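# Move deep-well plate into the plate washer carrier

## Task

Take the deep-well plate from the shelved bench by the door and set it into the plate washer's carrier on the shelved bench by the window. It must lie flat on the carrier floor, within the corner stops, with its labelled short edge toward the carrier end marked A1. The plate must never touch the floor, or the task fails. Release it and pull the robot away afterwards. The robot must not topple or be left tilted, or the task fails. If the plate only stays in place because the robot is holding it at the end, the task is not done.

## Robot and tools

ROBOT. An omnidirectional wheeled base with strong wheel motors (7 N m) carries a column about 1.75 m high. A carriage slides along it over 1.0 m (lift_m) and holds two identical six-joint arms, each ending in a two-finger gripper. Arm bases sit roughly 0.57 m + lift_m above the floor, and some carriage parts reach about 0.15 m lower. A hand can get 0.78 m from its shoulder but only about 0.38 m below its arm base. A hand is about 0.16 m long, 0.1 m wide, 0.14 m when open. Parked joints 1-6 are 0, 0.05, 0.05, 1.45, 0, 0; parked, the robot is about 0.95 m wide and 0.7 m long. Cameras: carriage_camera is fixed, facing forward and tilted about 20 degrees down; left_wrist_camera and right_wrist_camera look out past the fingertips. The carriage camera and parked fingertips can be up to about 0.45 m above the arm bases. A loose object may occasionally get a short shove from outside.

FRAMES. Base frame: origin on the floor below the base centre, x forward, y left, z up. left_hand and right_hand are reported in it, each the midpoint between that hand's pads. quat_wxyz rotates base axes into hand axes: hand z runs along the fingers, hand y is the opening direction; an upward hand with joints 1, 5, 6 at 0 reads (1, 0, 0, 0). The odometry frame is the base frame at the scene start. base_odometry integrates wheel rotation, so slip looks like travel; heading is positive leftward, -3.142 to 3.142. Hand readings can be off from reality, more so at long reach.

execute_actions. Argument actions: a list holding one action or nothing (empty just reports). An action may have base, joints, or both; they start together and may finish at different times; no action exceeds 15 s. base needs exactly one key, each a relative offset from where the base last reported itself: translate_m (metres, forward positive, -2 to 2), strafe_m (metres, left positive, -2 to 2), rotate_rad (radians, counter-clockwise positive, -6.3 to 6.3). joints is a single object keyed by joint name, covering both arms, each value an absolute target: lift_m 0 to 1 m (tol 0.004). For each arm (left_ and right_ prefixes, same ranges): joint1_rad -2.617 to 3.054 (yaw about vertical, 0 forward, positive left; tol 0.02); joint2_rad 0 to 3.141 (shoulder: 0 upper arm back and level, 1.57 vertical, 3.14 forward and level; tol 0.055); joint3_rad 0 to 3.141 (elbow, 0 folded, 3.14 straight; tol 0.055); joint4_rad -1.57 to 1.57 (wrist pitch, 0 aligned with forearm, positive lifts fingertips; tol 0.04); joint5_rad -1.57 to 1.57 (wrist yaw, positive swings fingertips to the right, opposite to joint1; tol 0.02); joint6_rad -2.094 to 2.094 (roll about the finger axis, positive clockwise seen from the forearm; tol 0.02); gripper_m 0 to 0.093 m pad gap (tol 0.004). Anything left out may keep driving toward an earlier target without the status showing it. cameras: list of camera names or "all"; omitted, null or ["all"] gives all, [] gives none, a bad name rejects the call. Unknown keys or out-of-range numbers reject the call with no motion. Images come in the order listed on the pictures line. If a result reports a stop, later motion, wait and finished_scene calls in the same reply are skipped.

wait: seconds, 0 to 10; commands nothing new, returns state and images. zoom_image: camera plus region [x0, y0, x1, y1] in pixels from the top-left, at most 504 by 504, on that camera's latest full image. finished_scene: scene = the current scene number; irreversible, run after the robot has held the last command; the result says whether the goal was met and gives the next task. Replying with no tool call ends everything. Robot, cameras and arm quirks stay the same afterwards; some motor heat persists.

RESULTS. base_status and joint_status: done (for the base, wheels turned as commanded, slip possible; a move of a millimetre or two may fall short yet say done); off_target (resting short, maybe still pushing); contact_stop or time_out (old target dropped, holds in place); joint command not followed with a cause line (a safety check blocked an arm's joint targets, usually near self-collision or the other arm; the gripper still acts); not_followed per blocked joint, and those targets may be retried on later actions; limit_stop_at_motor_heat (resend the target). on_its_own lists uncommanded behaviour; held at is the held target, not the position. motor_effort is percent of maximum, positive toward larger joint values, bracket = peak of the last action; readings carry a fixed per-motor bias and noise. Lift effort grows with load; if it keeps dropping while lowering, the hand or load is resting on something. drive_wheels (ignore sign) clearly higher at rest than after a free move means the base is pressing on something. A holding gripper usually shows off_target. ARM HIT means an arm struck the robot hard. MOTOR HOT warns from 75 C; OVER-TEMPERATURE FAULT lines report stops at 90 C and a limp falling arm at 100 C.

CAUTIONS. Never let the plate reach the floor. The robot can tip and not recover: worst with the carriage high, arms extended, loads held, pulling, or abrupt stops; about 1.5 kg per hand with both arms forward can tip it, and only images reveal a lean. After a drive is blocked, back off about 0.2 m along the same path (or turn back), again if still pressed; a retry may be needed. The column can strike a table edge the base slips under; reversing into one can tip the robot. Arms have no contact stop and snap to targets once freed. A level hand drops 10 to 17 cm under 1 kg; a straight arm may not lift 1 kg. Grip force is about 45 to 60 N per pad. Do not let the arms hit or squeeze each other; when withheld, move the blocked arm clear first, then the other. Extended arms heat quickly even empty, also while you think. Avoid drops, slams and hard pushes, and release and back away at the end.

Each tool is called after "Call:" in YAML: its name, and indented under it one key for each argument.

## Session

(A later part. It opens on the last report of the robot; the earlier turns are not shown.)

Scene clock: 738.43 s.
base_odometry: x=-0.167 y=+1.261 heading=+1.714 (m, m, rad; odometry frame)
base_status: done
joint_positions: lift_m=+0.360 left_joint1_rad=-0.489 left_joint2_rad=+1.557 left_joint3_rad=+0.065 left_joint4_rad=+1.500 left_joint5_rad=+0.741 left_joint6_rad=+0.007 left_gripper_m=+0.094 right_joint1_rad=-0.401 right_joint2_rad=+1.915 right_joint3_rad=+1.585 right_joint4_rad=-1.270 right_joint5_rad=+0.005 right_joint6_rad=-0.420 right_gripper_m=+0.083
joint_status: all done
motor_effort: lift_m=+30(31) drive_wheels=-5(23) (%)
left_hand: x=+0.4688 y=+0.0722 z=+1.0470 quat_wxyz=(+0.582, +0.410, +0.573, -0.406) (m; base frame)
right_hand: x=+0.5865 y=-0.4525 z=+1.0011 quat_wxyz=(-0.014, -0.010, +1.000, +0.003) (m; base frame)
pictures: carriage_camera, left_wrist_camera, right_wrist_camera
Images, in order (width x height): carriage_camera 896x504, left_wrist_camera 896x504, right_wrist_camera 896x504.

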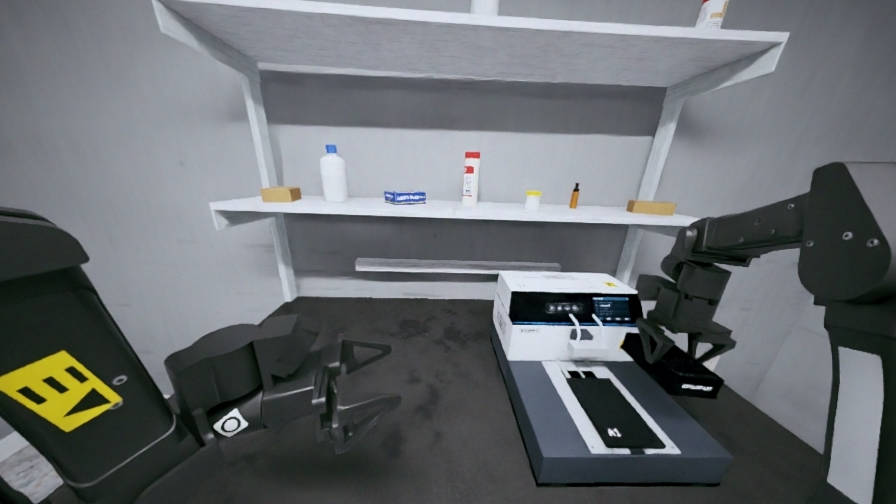

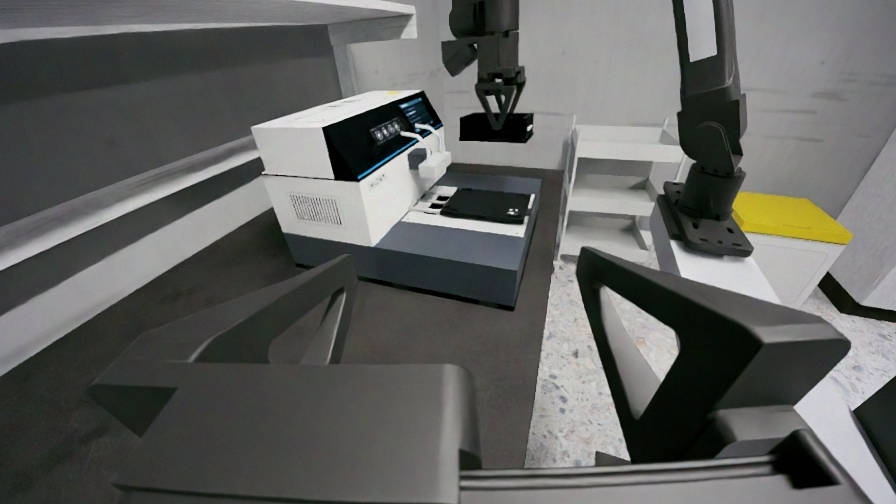

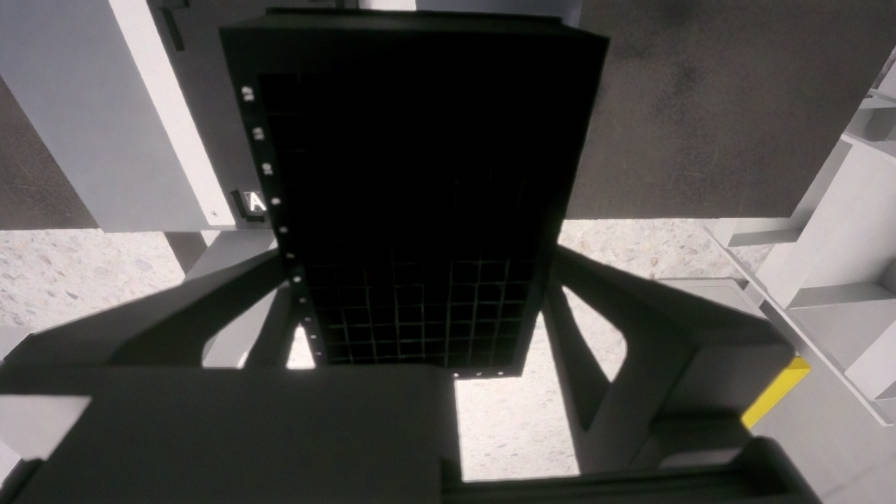

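Call:
zoom_image:
  camera: "right_wrist_camera"
  region: [80, 0, 440, 250]

Call:
zoom_image:
  camera: "left_wrist_camera"
  region: [380, 20, 580, 250]

Call:
zoom_image:
  camera: "carriage_camera"
  region: [500, 300, 760, 504]

Region (80, 0, 440, 250) of right_wrist_camera's 896x504 image, scaled by 1.400, with more detail than that image has; it fills the top 350 rows of this view, and the rest is white.

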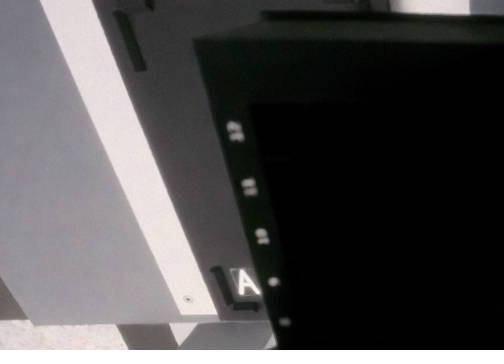

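Region (380, 20, 580, 250) of left_wrist_camera's 896x504 image, scaled by 2.191, with more detail than that image has; it fills the left 438 columns of this view, and the rest is white.

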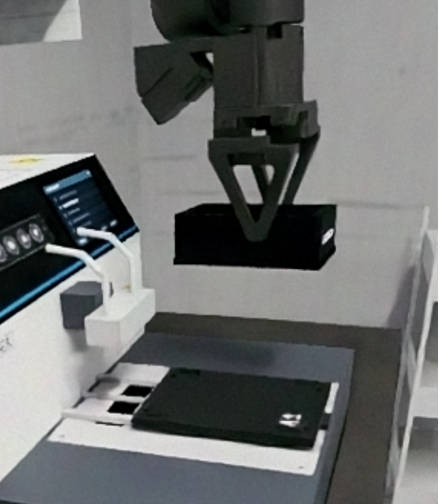

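Region (500, 300, 760, 504) of carriage_camera's 896x504 image, scaled by 1.938, with more detail than that image has; it fills the top 395 rows of this view, and the rest is white.

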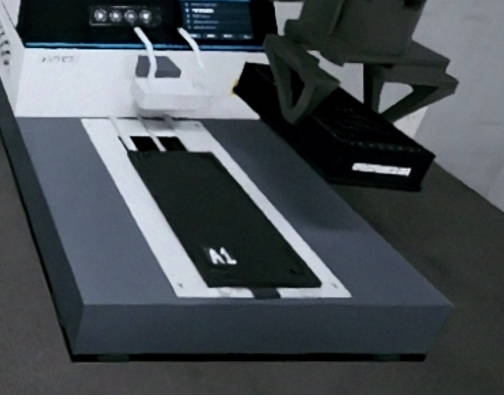

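Call:
execute_actions:
  actions:
    - {"base": {"strafe_m": 0.086}, "joints": {"right_joint6_rad": -0.465, "lift_m": 0.29}}

Scene clock: 843.93 s.
base_odometry: x=-0.252 y=+1.249 heading=+1.714 (m, m, rad; odometry frame)
base_status: done
joint_positions: lift_m=+0.290 left_joint1_rad=-0.490 left_joint2_rad=+1.557 left_joint3_rad=+0.065 left_joint4_rad=+1.500 left_joint5_rad=+0.742 left_joint6_rad=+0.007 left_gripper_m=+0.094 right_joint1_rad=-0.395 right_joint2_rad=+1.915 right_joint3_rad=+1.585 right_joint4_rad=-1.269 right_joint5_rad=+0.003 right_joint6_rad=-0.455 right_gripper_m=+0.083
joint_status: all done
motor_effort: lift_m=+31(31) drive_wheels=-1(16) (%)
left_hand: x=+0.4684 y=+0.0720 z=+0.9768 quat_wxyz=(+0.581, +0.411, +0.573, -0.406) (m; base frame)
right_hand: x=+0.5875 y=-0.4504 z=+0.9309 quat_wxyz=(-0.014, -0.030, +0.999, +0.004) (m; base frame)
pictures: carriage_camera, left_wrist_camera, right_wrist_camera
Images, in order (width x height): carriage_camera 896x504, left_wrist_camera 896x504, right_wrist_camera 896x504.

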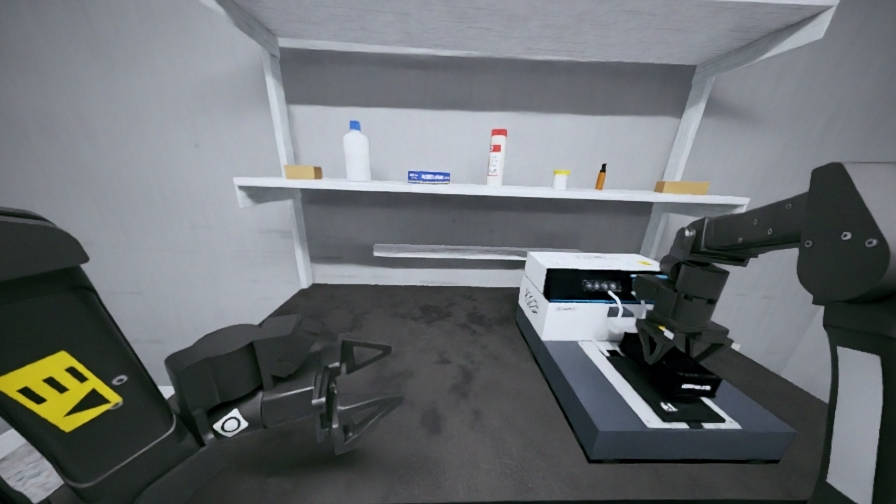

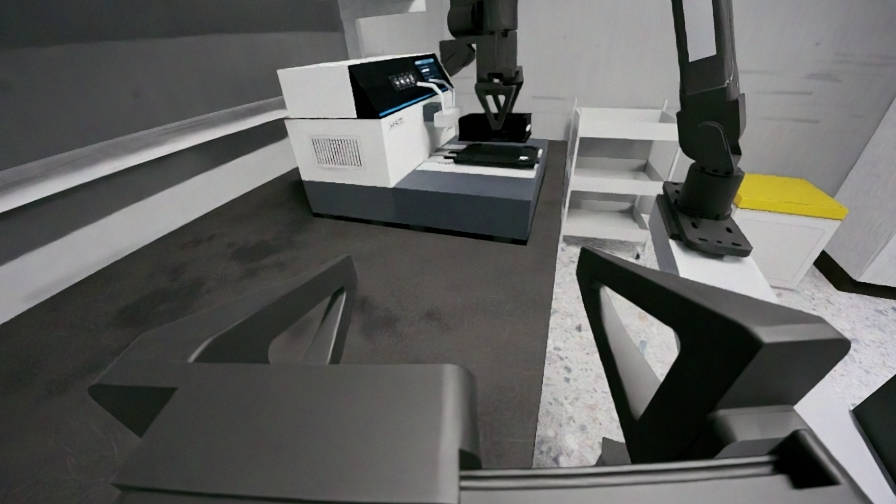

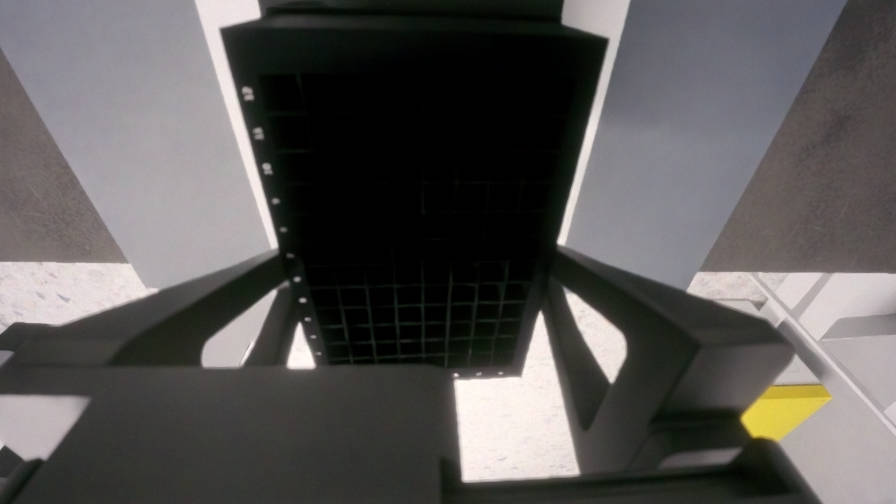

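Call:
zoom_image:
  camera: "right_wrist_camera"
  region: [170, 0, 670, 260]

Call:
zoom_image:
  camera: "right_wrist_camera"
  region: [180, 0, 420, 50]

Call:
zoom_image:
  camera: "right_wrist_camera"
  region: [410, 0, 650, 50]

Call:
zoom_image:
  camera: "left_wrist_camera"
  region: [410, 50, 560, 180]

Region (170, 0, 670, 260) of right_wrist_camera's 896x504 image, scaled by 1.008, with more detail than that image has; it fills the top 262 rows of this view, and the rest is white.

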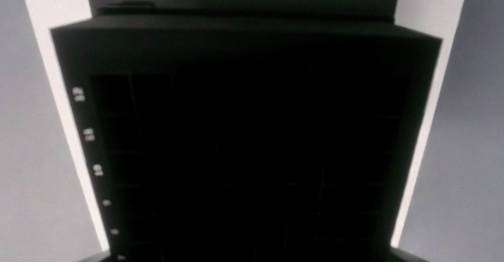

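Region (180, 0, 420, 50) of right_wrist_camera's 896x504 image, scaled by 2.100, with more detail than that image has; it fills the top 105 rows of this view, and the rest is white.

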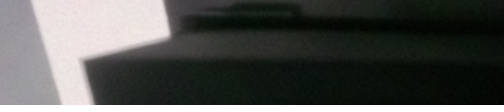

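Region (410, 0, 650, 50) of right_wrist_camera's 896x504 image, scaled by 2.100, with more detail than that image has; it fills the top 105 rows of this view, and the rest is white.

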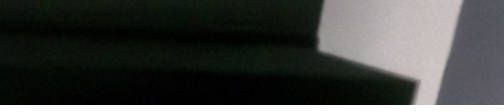

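Region (410, 50, 560, 180) of left_wrist_camera's 896x504 image, scaled by 3.360, with more detail than that image has; it fills the top 437 rows of this view, and the rest is white.

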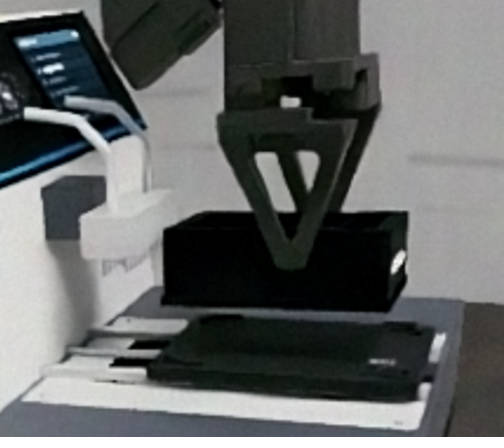

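Call:
execute_actions:
  actions:
    - {"base": {"translate_m": -0.0045}, "joints": {"lift_m": 0.265}}

Call:
zoom_image:
  camera: "right_wrist_camera"
  region: [160, 0, 420, 50]

Call:
zoom_image:
  camera: "right_wrist_camera"
  region: [410, 0, 670, 50]

Call:
zoom_image:
  camera: "left_wrist_camera"
  region: [430, 70, 560, 170]

Call:
zoom_image:
  camera: "carriage_camera"
  region: [600, 330, 760, 430]

Scene clock: 881.20 s.
base_odometry: x=-0.252 y=+1.245 heading=+1.714 (m, m, rad; odometry frame)
base_status: done
joint_positions: lift_m=+0.265 left_joint1_rad=-0.490 left_joint2_rad=+1.557 left_joint3_rad=+0.065 left_joint4_rad=+1.501 left_joint5_rad=+0.743 left_joint6_rad=+0.007 left_gripper_m=+0.094 right_joint1_rad=-0.395 right_joint2_rad=+1.910 right_joint3_rad=+1.586 right_joint4_rad=-1.270 right_joint5_rad=+0.014 right_joint6_rad=-0.455 right_gripper_m=+0.083
joint_status: all done
motor_effort: lift_m=+29(30) drive_wheels=+2(5) (%)
left_hand: x=+0.4683 y=+0.0720 z=+0.9522 quat_wxyz=(+0.582, +0.411, +0.572, -0.406) (m; base frame)
right_hand: x=+0.5871 y=-0.4522 z=+0.9080 quat_wxyz=(-0.013, -0.030, +0.999, -0.002) (m; base frame)
pictures: carriage_camera, left_wrist_camera, right_wrist_camera
Images, in order (width x height): carriage_camera 896x504, left_wrist_camera 896x504, right_wrist_camera 896x504.

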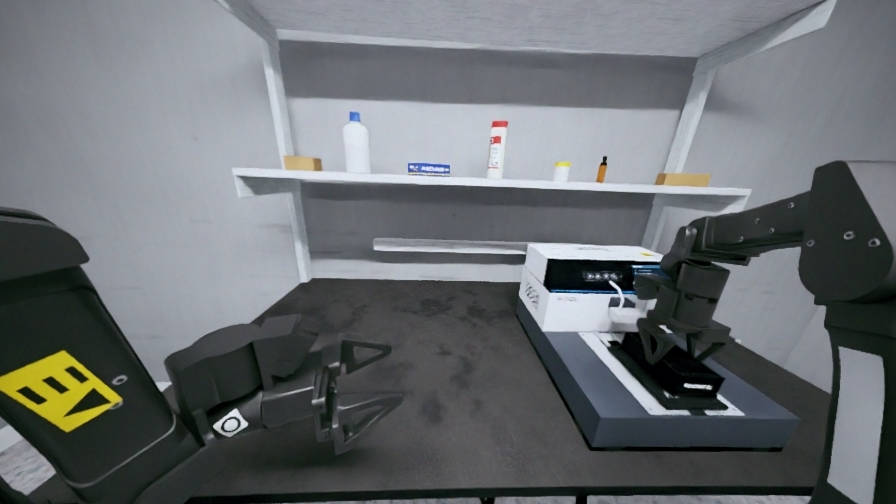

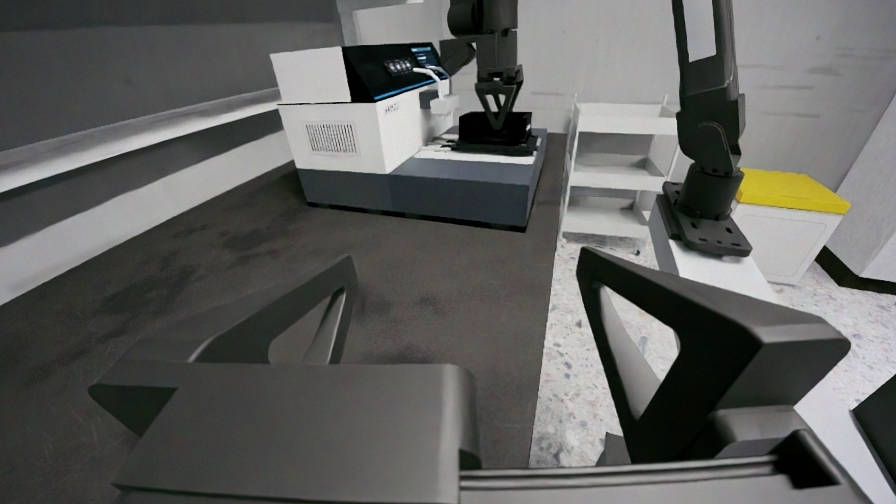

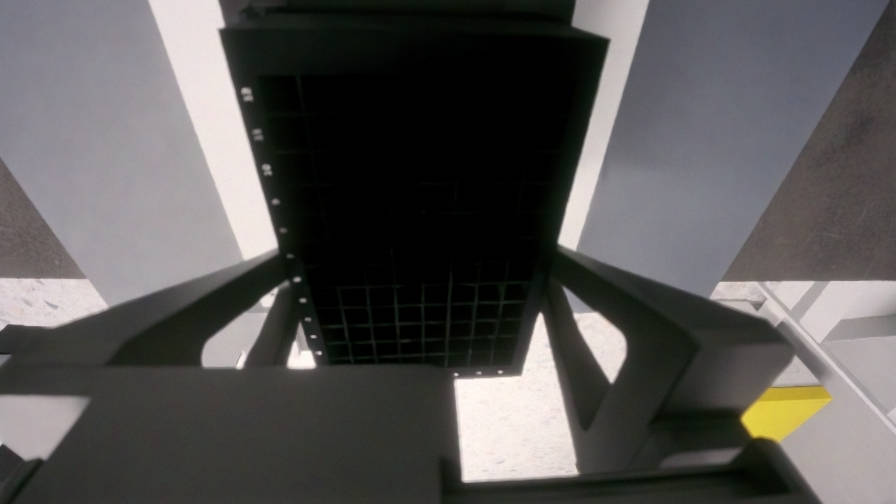

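Region (160, 0, 420, 50) of right_wrist_camera's 896x504 image, scaled by 1.938, with more detail than that image has; it fills the top 97 rows of this view, and the rest is white.

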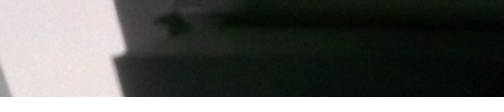

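Region (410, 0, 670, 50) of right_wrist_camera's 896x504 image, scaled by 1.938, with more detail than that image has; it fills the top 97 rows of this view, and the rest is white.

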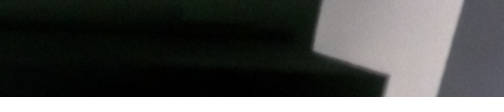

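Region (430, 70, 560, 170) of left_wrist_camera's 896x504 image, scaled by 3.877, with more detail than that image has; it fills the top 388 rows of this view, and the rest is white.

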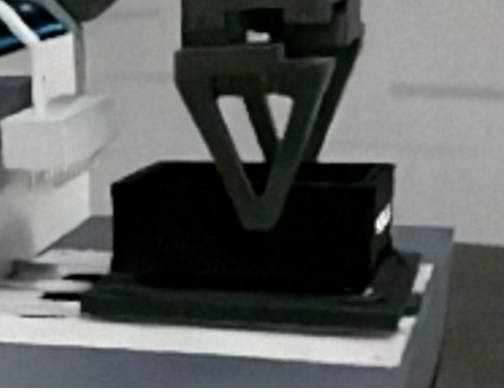

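Region (600, 330, 760, 430) of carriage_camera's 896x504 image, scaled by 3.150, with more detail than that image has; it fills the top 315 rows of this view, and the rest is white.

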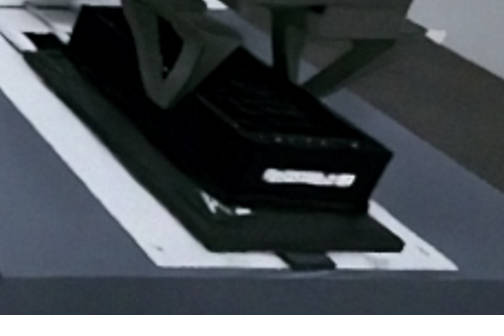

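Call:
zoom_image:
  camera: "left_wrist_camera"
  region: [400, 30, 490, 120]

Call:
zoom_image:
  camera: "carriage_camera"
  region: [580, 250, 740, 350]

Region (400, 30, 490, 120) of left_wrist_camera's 896x504 image, scaled by 5.600, with more detail than that image has.

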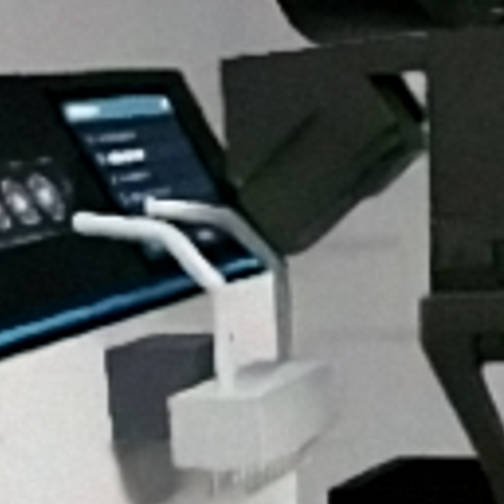

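Region (580, 250, 740, 350) of carriage_camera's 896x504 image, scaled by 3.150, with more detail than that image has; it fills the top 315 rows of this view, and the rest is white.

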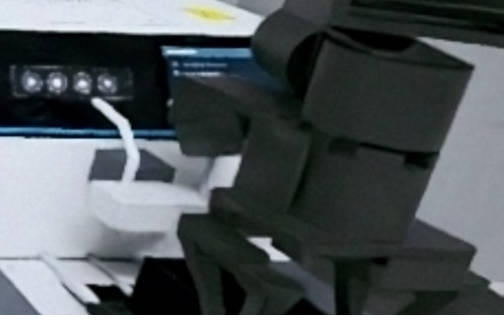

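Call:
execute_actions:
  actions:
    - {"joints": {"lift_m": 0.274}}

Call:
zoom_image:
  camera: "right_wrist_camera"
  region: [140, 0, 420, 60]

Call:
zoom_image:
  camera: "right_wrist_camera"
  region: [410, 0, 690, 60]

Call:
zoom_image:
  camera: "left_wrist_camera"
  region: [440, 100, 550, 170]

Scene clock: 927.53 s.
base_odometry: x=-0.252 y=+1.245 heading=+1.714 (m, m, rad; odometry frame)
base_status: not commanded
joint_positions: lift_m=+0.274 left_joint1_rad=-0.490 left_joint2_rad=+1.557 left_joint3_rad=+0.065 left_joint4_rad=+1.505 left_joint5_rad=+0.743 left_joint6_rad=+0.007 left_gripper_m=+0.094 right_joint1_rad=-0.395 right_joint2_rad=+1.909 right_joint3_rad=+1.586 right_joint4_rad=-1.270 right_joint5_rad=+0.007 right_joint6_rad=-0.455 right_gripper_m=+0.083
joint_status: all done
motor_effort: lift_m=+31(39) drive_wheels=+2(1) (%)
left_hand: x=+0.4683 y=+0.0720 z=+0.9618 quat_wxyz=(+0.583, +0.411, +0.571, -0.406) (m; base frame)
right_hand: x=+0.5875 y=-0.4511 z=+0.9172 quat_wxyz=(-0.011, -0.030, +0.999, +0.001) (m; base frame)
pictures: carriage_camera, left_wrist_camera, right_wrist_camera
Images, in order (width x height): carriage_camera 896x504, left_wrist_camera 896x504, right_wrist_camera 896x504.

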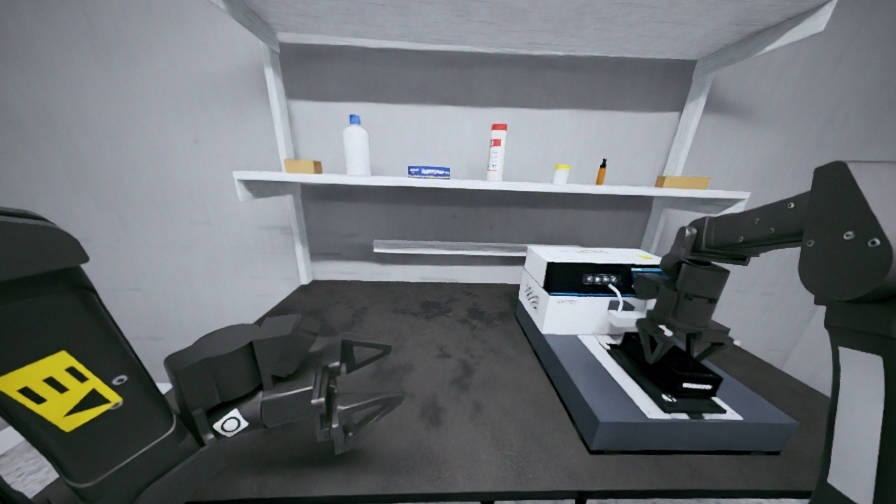

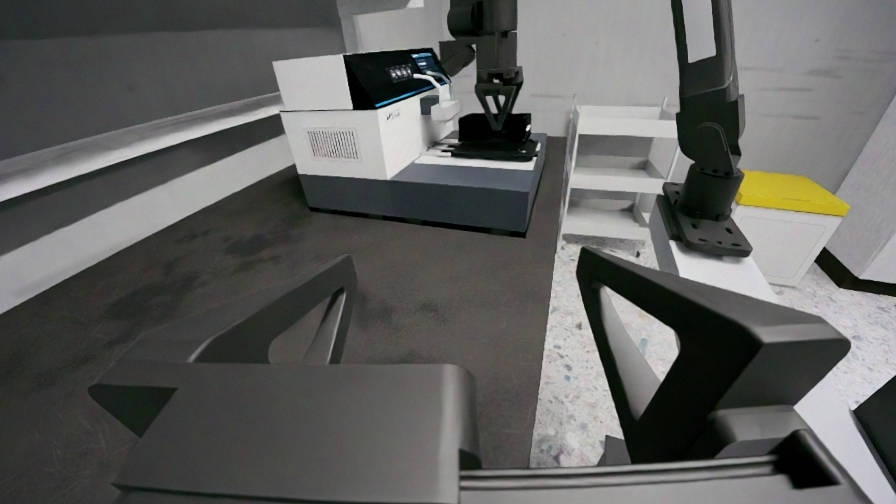

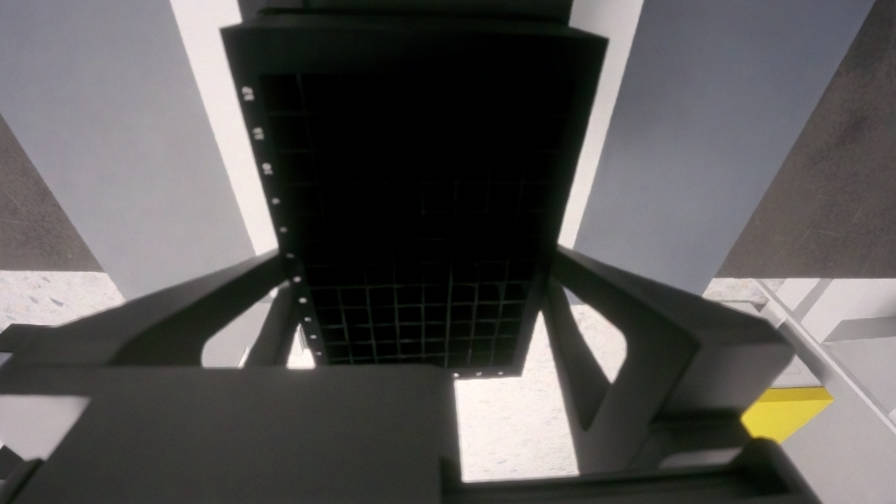

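Region (140, 0, 420, 60) of right_wrist_camera's 896x504 image, scaled by 1.800, with more detail than that image has; it fills the top 108 rows of this view, and the rest is white.

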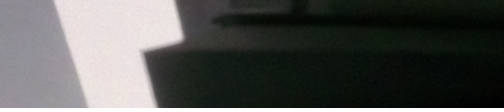

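Region (410, 0, 690, 60) of right_wrist_camera's 896x504 image, scaled by 1.800, with more detail than that image has; it fills the top 108 rows of this view, and the rest is white.

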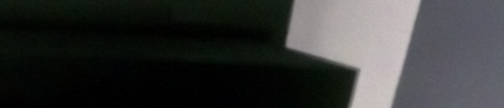

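Region (440, 100, 550, 170) of left_wrist_camera's 896x504 image, scaled by 4.582, with more detail than that image has; it fills the top 321 rows of this view, and the rest is white.

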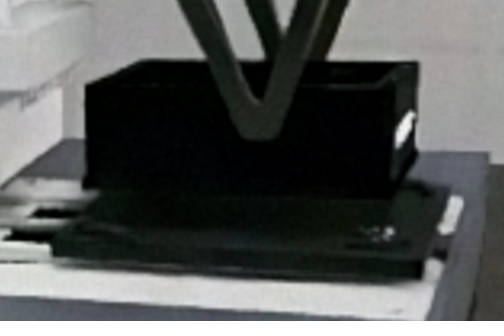

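Call:
execute_actions:
  actions:
    - {"base": {"translate_m": -0.002}}
  cameras: []

Call:
execute_actions:
  actions:
    - {"base": {"strafe_m": 0.003}}
  cameras: ["right_wrist_camera", "left_wrist_camera"]

Call:
zoom_image:
  camera: "right_wrist_camera"
  region: [140, 0, 420, 60]

Call:
zoom_image:
  camera: "right_wrist_camera"
  region: [410, 0, 690, 60]

Scene clock: 982.50 s.
base_odometry: x=-0.252 y=+1.243 heading=+1.714 (m, m, rad; odometry frame)
base_status: done
joint_positions: lift_m=+0.274 left_joint1_rad=-0.490 left_joint2_rad=+1.557 left_joint3_rad=+0.065 left_joint4_rad=+1.505 left_joint5_rad=+0.743 left_joint6_rad=+0.007 left_gripper_m=+0.094 right_joint1_rad=-0.395 right_joint2_rad=+1.910 right_joint3_rad=+1.586 right_joint4_rad=-1.271 right_joint5_rad=+0.005 right_joint6_rad=-0.455 right_gripper_m=+0.083
joint_status: not commanded
motor_effort: lift_m=+31(31) drive_wheels=+1(8) (%)
left_hand: x=+0.4683 y=+0.0720 z=+0.9618 quat_wxyz=(+0.583, +0.411, +0.571, -0.406) (m; base frame)
right_hand: x=+0.5875 y=-0.4506 z=+0.9167 quat_wxyz=(-0.012, -0.030, +0.999, +0.003) (m; base frame)
pictures: none
No camera images: the call's "cameras" was empty. Leave "cameras" out to get every camera's image.

Scene clock: 983.20 s.
base_odometry: x=-0.255 y=+1.243 heading=+1.714 (m, m, rad; odometry frame)
base_status: done
joint_positions: lift_m=+0.274 left_joint1_rad=-0.490 left_joint2_rad=+1.557 left_joint3_rad=+0.065 left_joint4_rad=+1.505 left_joint5_rad=+0.743 left_joint6_rad=+0.007 left_gripper_m=+0.094 right_joint1_rad=-0.391 right_joint2_rad=+1.910 right_joint3_rad=+1.586 right_joint4_rad=-1.270 right_joint5_rad=+0.002 right_joint6_rad=-0.455 right_gripper_m=+0.083
joint_status: not commanded
motor_effort: lift_m=+31(31) drive_wheels=+1(14) (%)
left_hand: x=+0.4683 y=+0.0720 z=+0.9618 quat_wxyz=(+0.583, +0.411, +0.571, -0.406) (m; base frame)
right_hand: x=+0.5882 y=-0.4489 z=+0.9167 quat_wxyz=(-0.011, -0.032, +0.999, +0.004) (m; base frame)
pictures: left_wrist_camera, right_wrist_camera
Images, in order (width x height): left_wrist_camera 896x504, right_wrist_camera 896x504.

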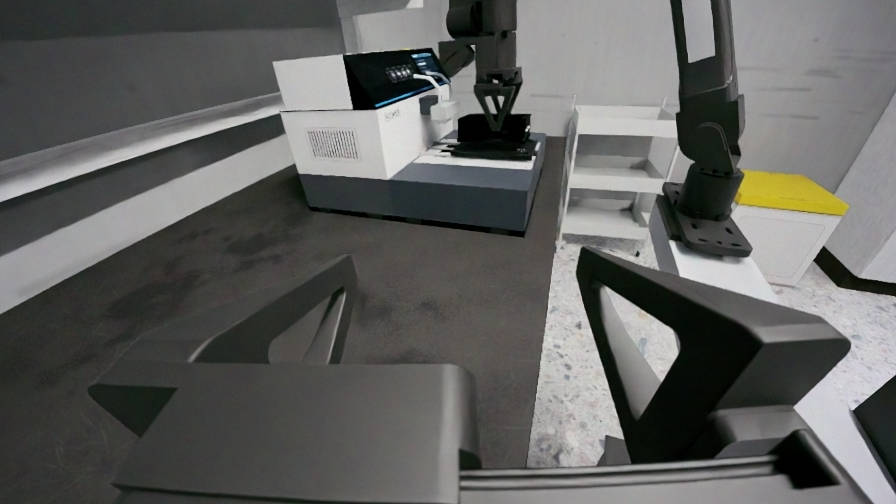

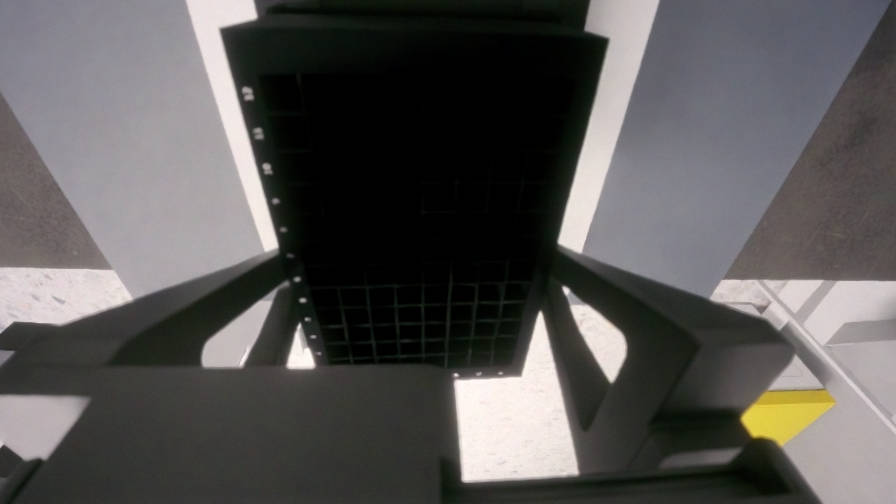

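Region (140, 0, 420, 60) of right_wrist_camera's 896x504 image, scaled by 1.800, with more detail than that image has; it fills the top 108 rows of this view, and the rest is white.

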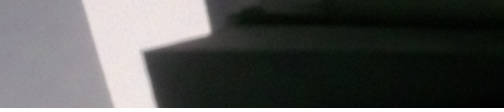

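Region (410, 0, 690, 60) of right_wrist_camera's 896x504 image, scaled by 1.800, with more detail than that image has; it fills the top 108 rows of this view, and the rest is white.

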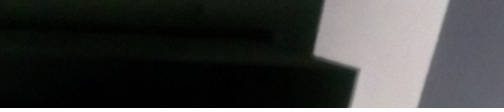

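Call:
execute_actions:
  actions:
    - {"base": {"strafe_m": -0.0027}}
  cameras: ["right_wrist_camera", "left_wrist_camera"]

Call:
zoom_image:
  camera: "right_wrist_camera"
  region: [140, 0, 420, 60]

Call:
zoom_image:
  camera: "right_wrist_camera"
  region: [410, 0, 690, 60]

Scene clock: 997.13 s.
base_odometry: x=-0.252 y=+1.243 heading=+1.714 (m, m, rad; odometry frame)
base_status: done
joint_positions: lift_m=+0.274 left_joint1_rad=-0.490 left_joint2_rad=+1.557 left_joint3_rad=+0.065 left_joint4_rad=+1.505 left_joint5_rad=+0.743 left_joint6_rad=+0.007 left_gripper_m=+0.094 right_joint1_rad=-0.390 right_joint2_rad=+1.910 right_joint3_rad=+1.586 right_joint4_rad=-1.271 right_joint5_rad=+0.001 right_joint6_rad=-0.456 right_gripper_m=+0.083
joint_status: not commanded
motor_effort: lift_m=+31(31) drive_wheels=+1(10) (%)
left_hand: x=+0.4681 y=+0.0718 z=+0.9618 quat_wxyz=(+0.583, +0.411, +0.571, -0.406) (m; base frame)
right_hand: x=+0.5883 y=-0.4485 z=+0.9167 quat_wxyz=(-0.011, -0.033, +0.999, +0.004) (m; base frame)
pictures: left_wrist_camera, right_wrist_camera
Images, in order (width x height): left_wrist_camera 896x504, right_wrist_camera 896x504.

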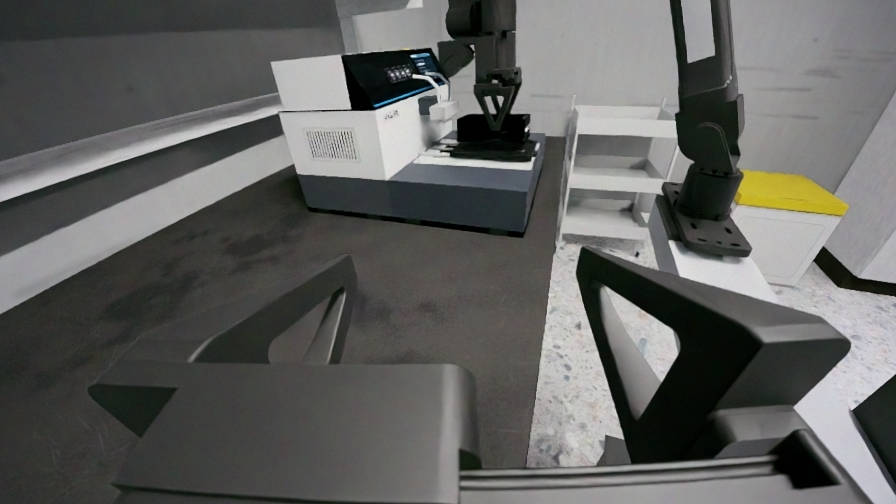

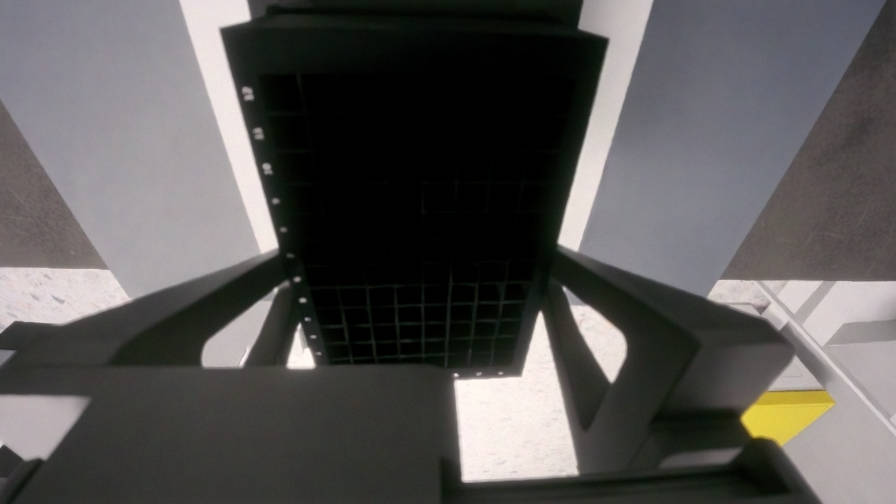

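Region (140, 0, 420, 60) of right_wrist_camera's 896x504 image, scaled by 1.800, with more detail than that image has; it fills the top 108 rows of this view, and the rest is white.

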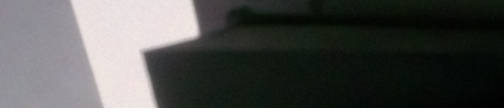

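Region (410, 0, 690, 60) of right_wrist_camera's 896x504 image, scaled by 1.800, with more detail than that image has; it fills the top 108 rows of this view, and the rest is white.

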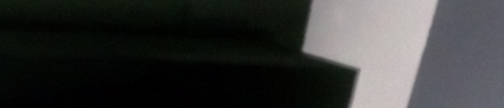

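Call:
execute_actions:
  actions:
    - {"joints": {"lift_m": 0.262}}

Call:
zoom_image:
  camera: "right_wrist_camera"
  region: [140, 0, 420, 60]

Call:
zoom_image:
  camera: "right_wrist_camera"
  region: [410, 0, 690, 60]

Call:
zoom_image:
  camera: "left_wrist_camera"
  region: [440, 95, 550, 165]

Scene clock: 1013.40 s.
base_odometry: x=-0.252 y=+1.243 heading=+1.714 (m, m, rad; odometry frame)
base_status: not commanded
joint_positions: lift_m=+0.262 left_joint1_rad=-0.490 left_joint2_rad=+1.558 left_joint3_rad=+0.065 left_joint4_rad=+1.503 left_joint5_rad=+0.743 left_joint6_rad=+0.007 left_gripper_m=+0.094 right_joint1_rad=-0.390 right_joint2_rad=+1.908 right_joint3_rad=+1.586 right_joint4_rad=-1.278 right_joint5_rad=+0.003 right_joint6_rad=-0.457 right_gripper_m=+0.083
joint_status: all done
motor_effort: lift_m=+30(32) drive_wheels=+3(2) (%)
left_hand: x=+0.4680 y=+0.0718 z=+0.9493 quat_wxyz=(+0.582, +0.411, +0.572, -0.407) (m; base frame)
right_hand: x=+0.5867 y=-0.4481 z=+0.9055 quat_wxyz=(-0.014, -0.033, +0.999, +0.005) (m; base frame)
pictures: carriage_camera, left_wrist_camera, right_wrist_camera
Images, in order (width x height): carriage_camera 896x504, left_wrist_camera 896x504, right_wrist_camera 896x504.

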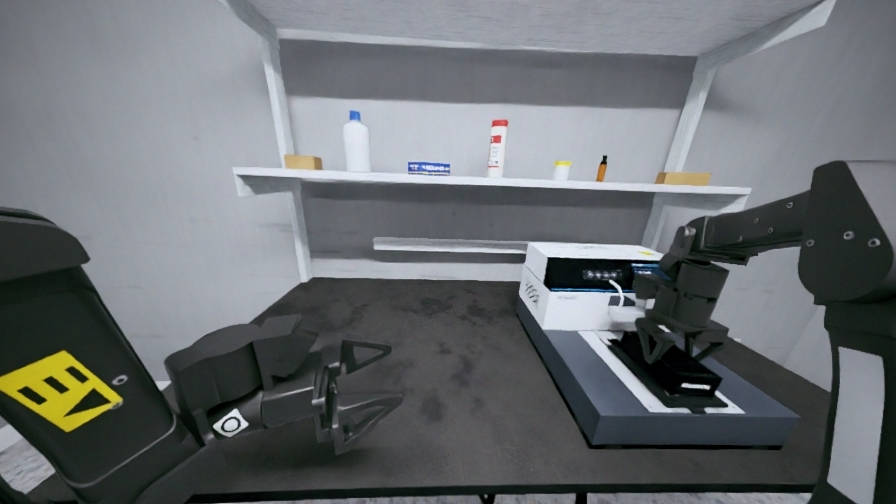

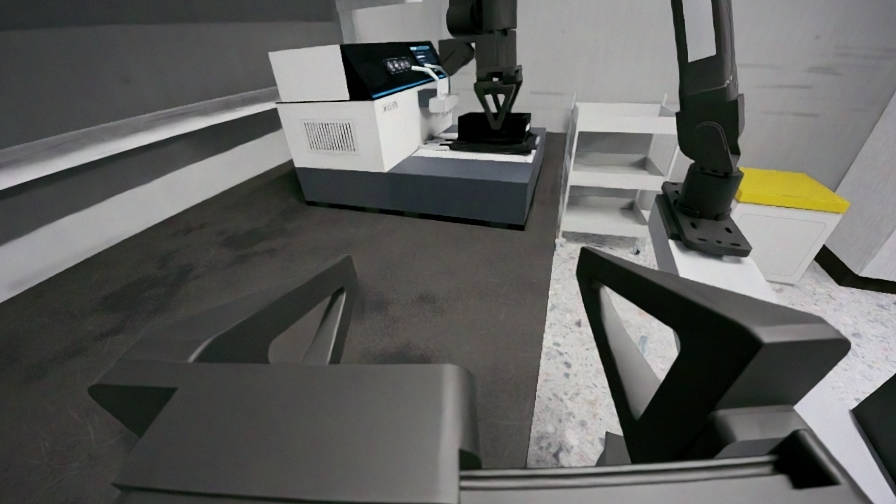

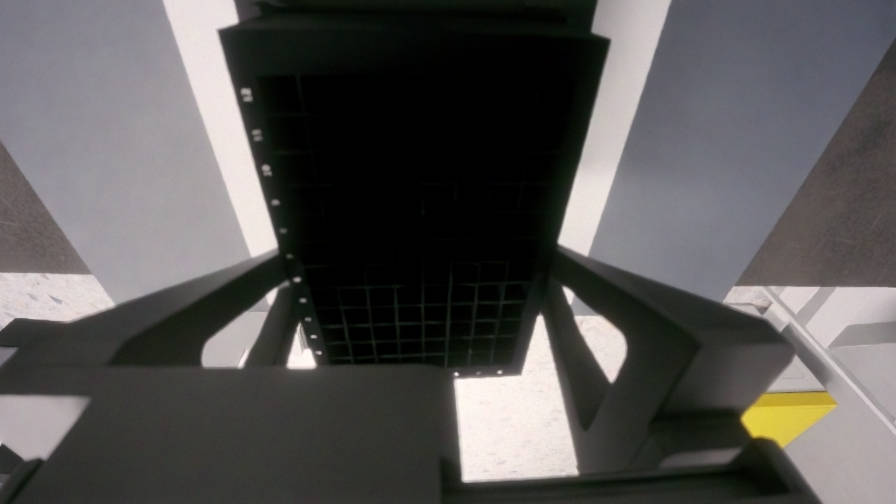

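Region (140, 0, 420, 60) of right_wrist_camera's 896x504 image, scaled by 1.800, with more detail than that image has; it fills the top 108 rows of this view, and the rest is white.

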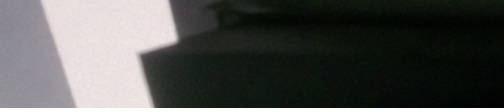

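Region (410, 0, 690, 60) of right_wrist_camera's 896x504 image, scaled by 1.800, with more detail than that image has; it fills the top 108 rows of this view, and the rest is white.

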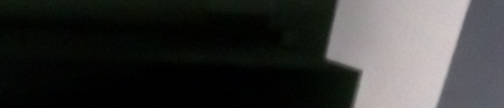

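Region (440, 95, 550, 165) of left_wrist_camera's 896x504 image, scaled by 4.582, with more detail than that image has; it fills the top 321 rows of this view, and the rest is white.

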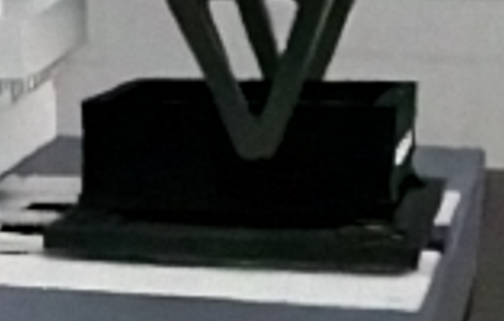

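Call:
zoom_image:
  camera: "carriage_camera"
  region: [640, 350, 750, 420]

Call:
zoom_image:
  camera: "left_wrist_camera"
  region: [500, 120, 550, 158]

Call:
zoom_image:
  camera: "left_wrist_camera"
  region: [445, 120, 495, 158]

Region (640, 350, 750, 420) of carriage_camera's 896x504 image, scaled by 4.582, with more detail than that image has; it fills the top 321 rows of this view, and the rest is white.

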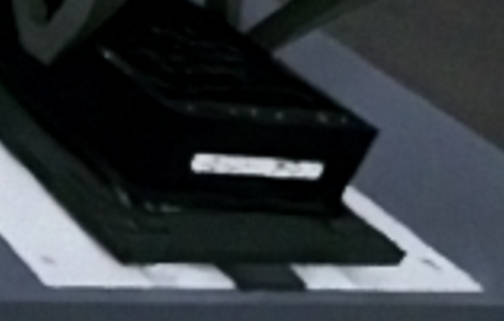

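Region (500, 120, 550, 158) of left_wrist_camera's 896x504 image, scaled by 10.080, with more detail than that image has; it fills the top 383 rows of this view, and the rest is white.

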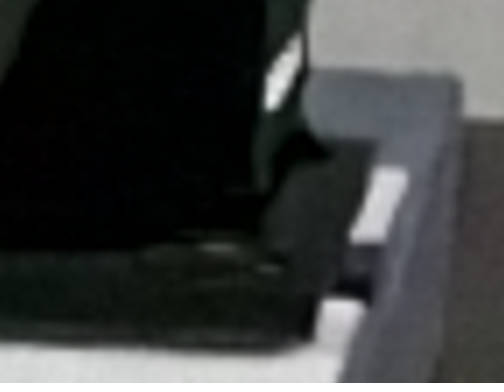

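Region (445, 120, 495, 158) of left_wrist_camera's 896x504 image, scaled by 10.080, with more detail than that image has; it fills the top 383 rows of this view, and the rest is white.

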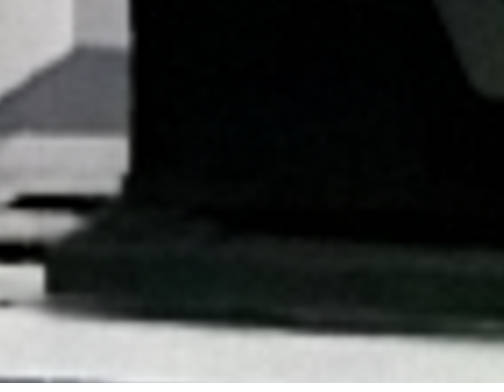

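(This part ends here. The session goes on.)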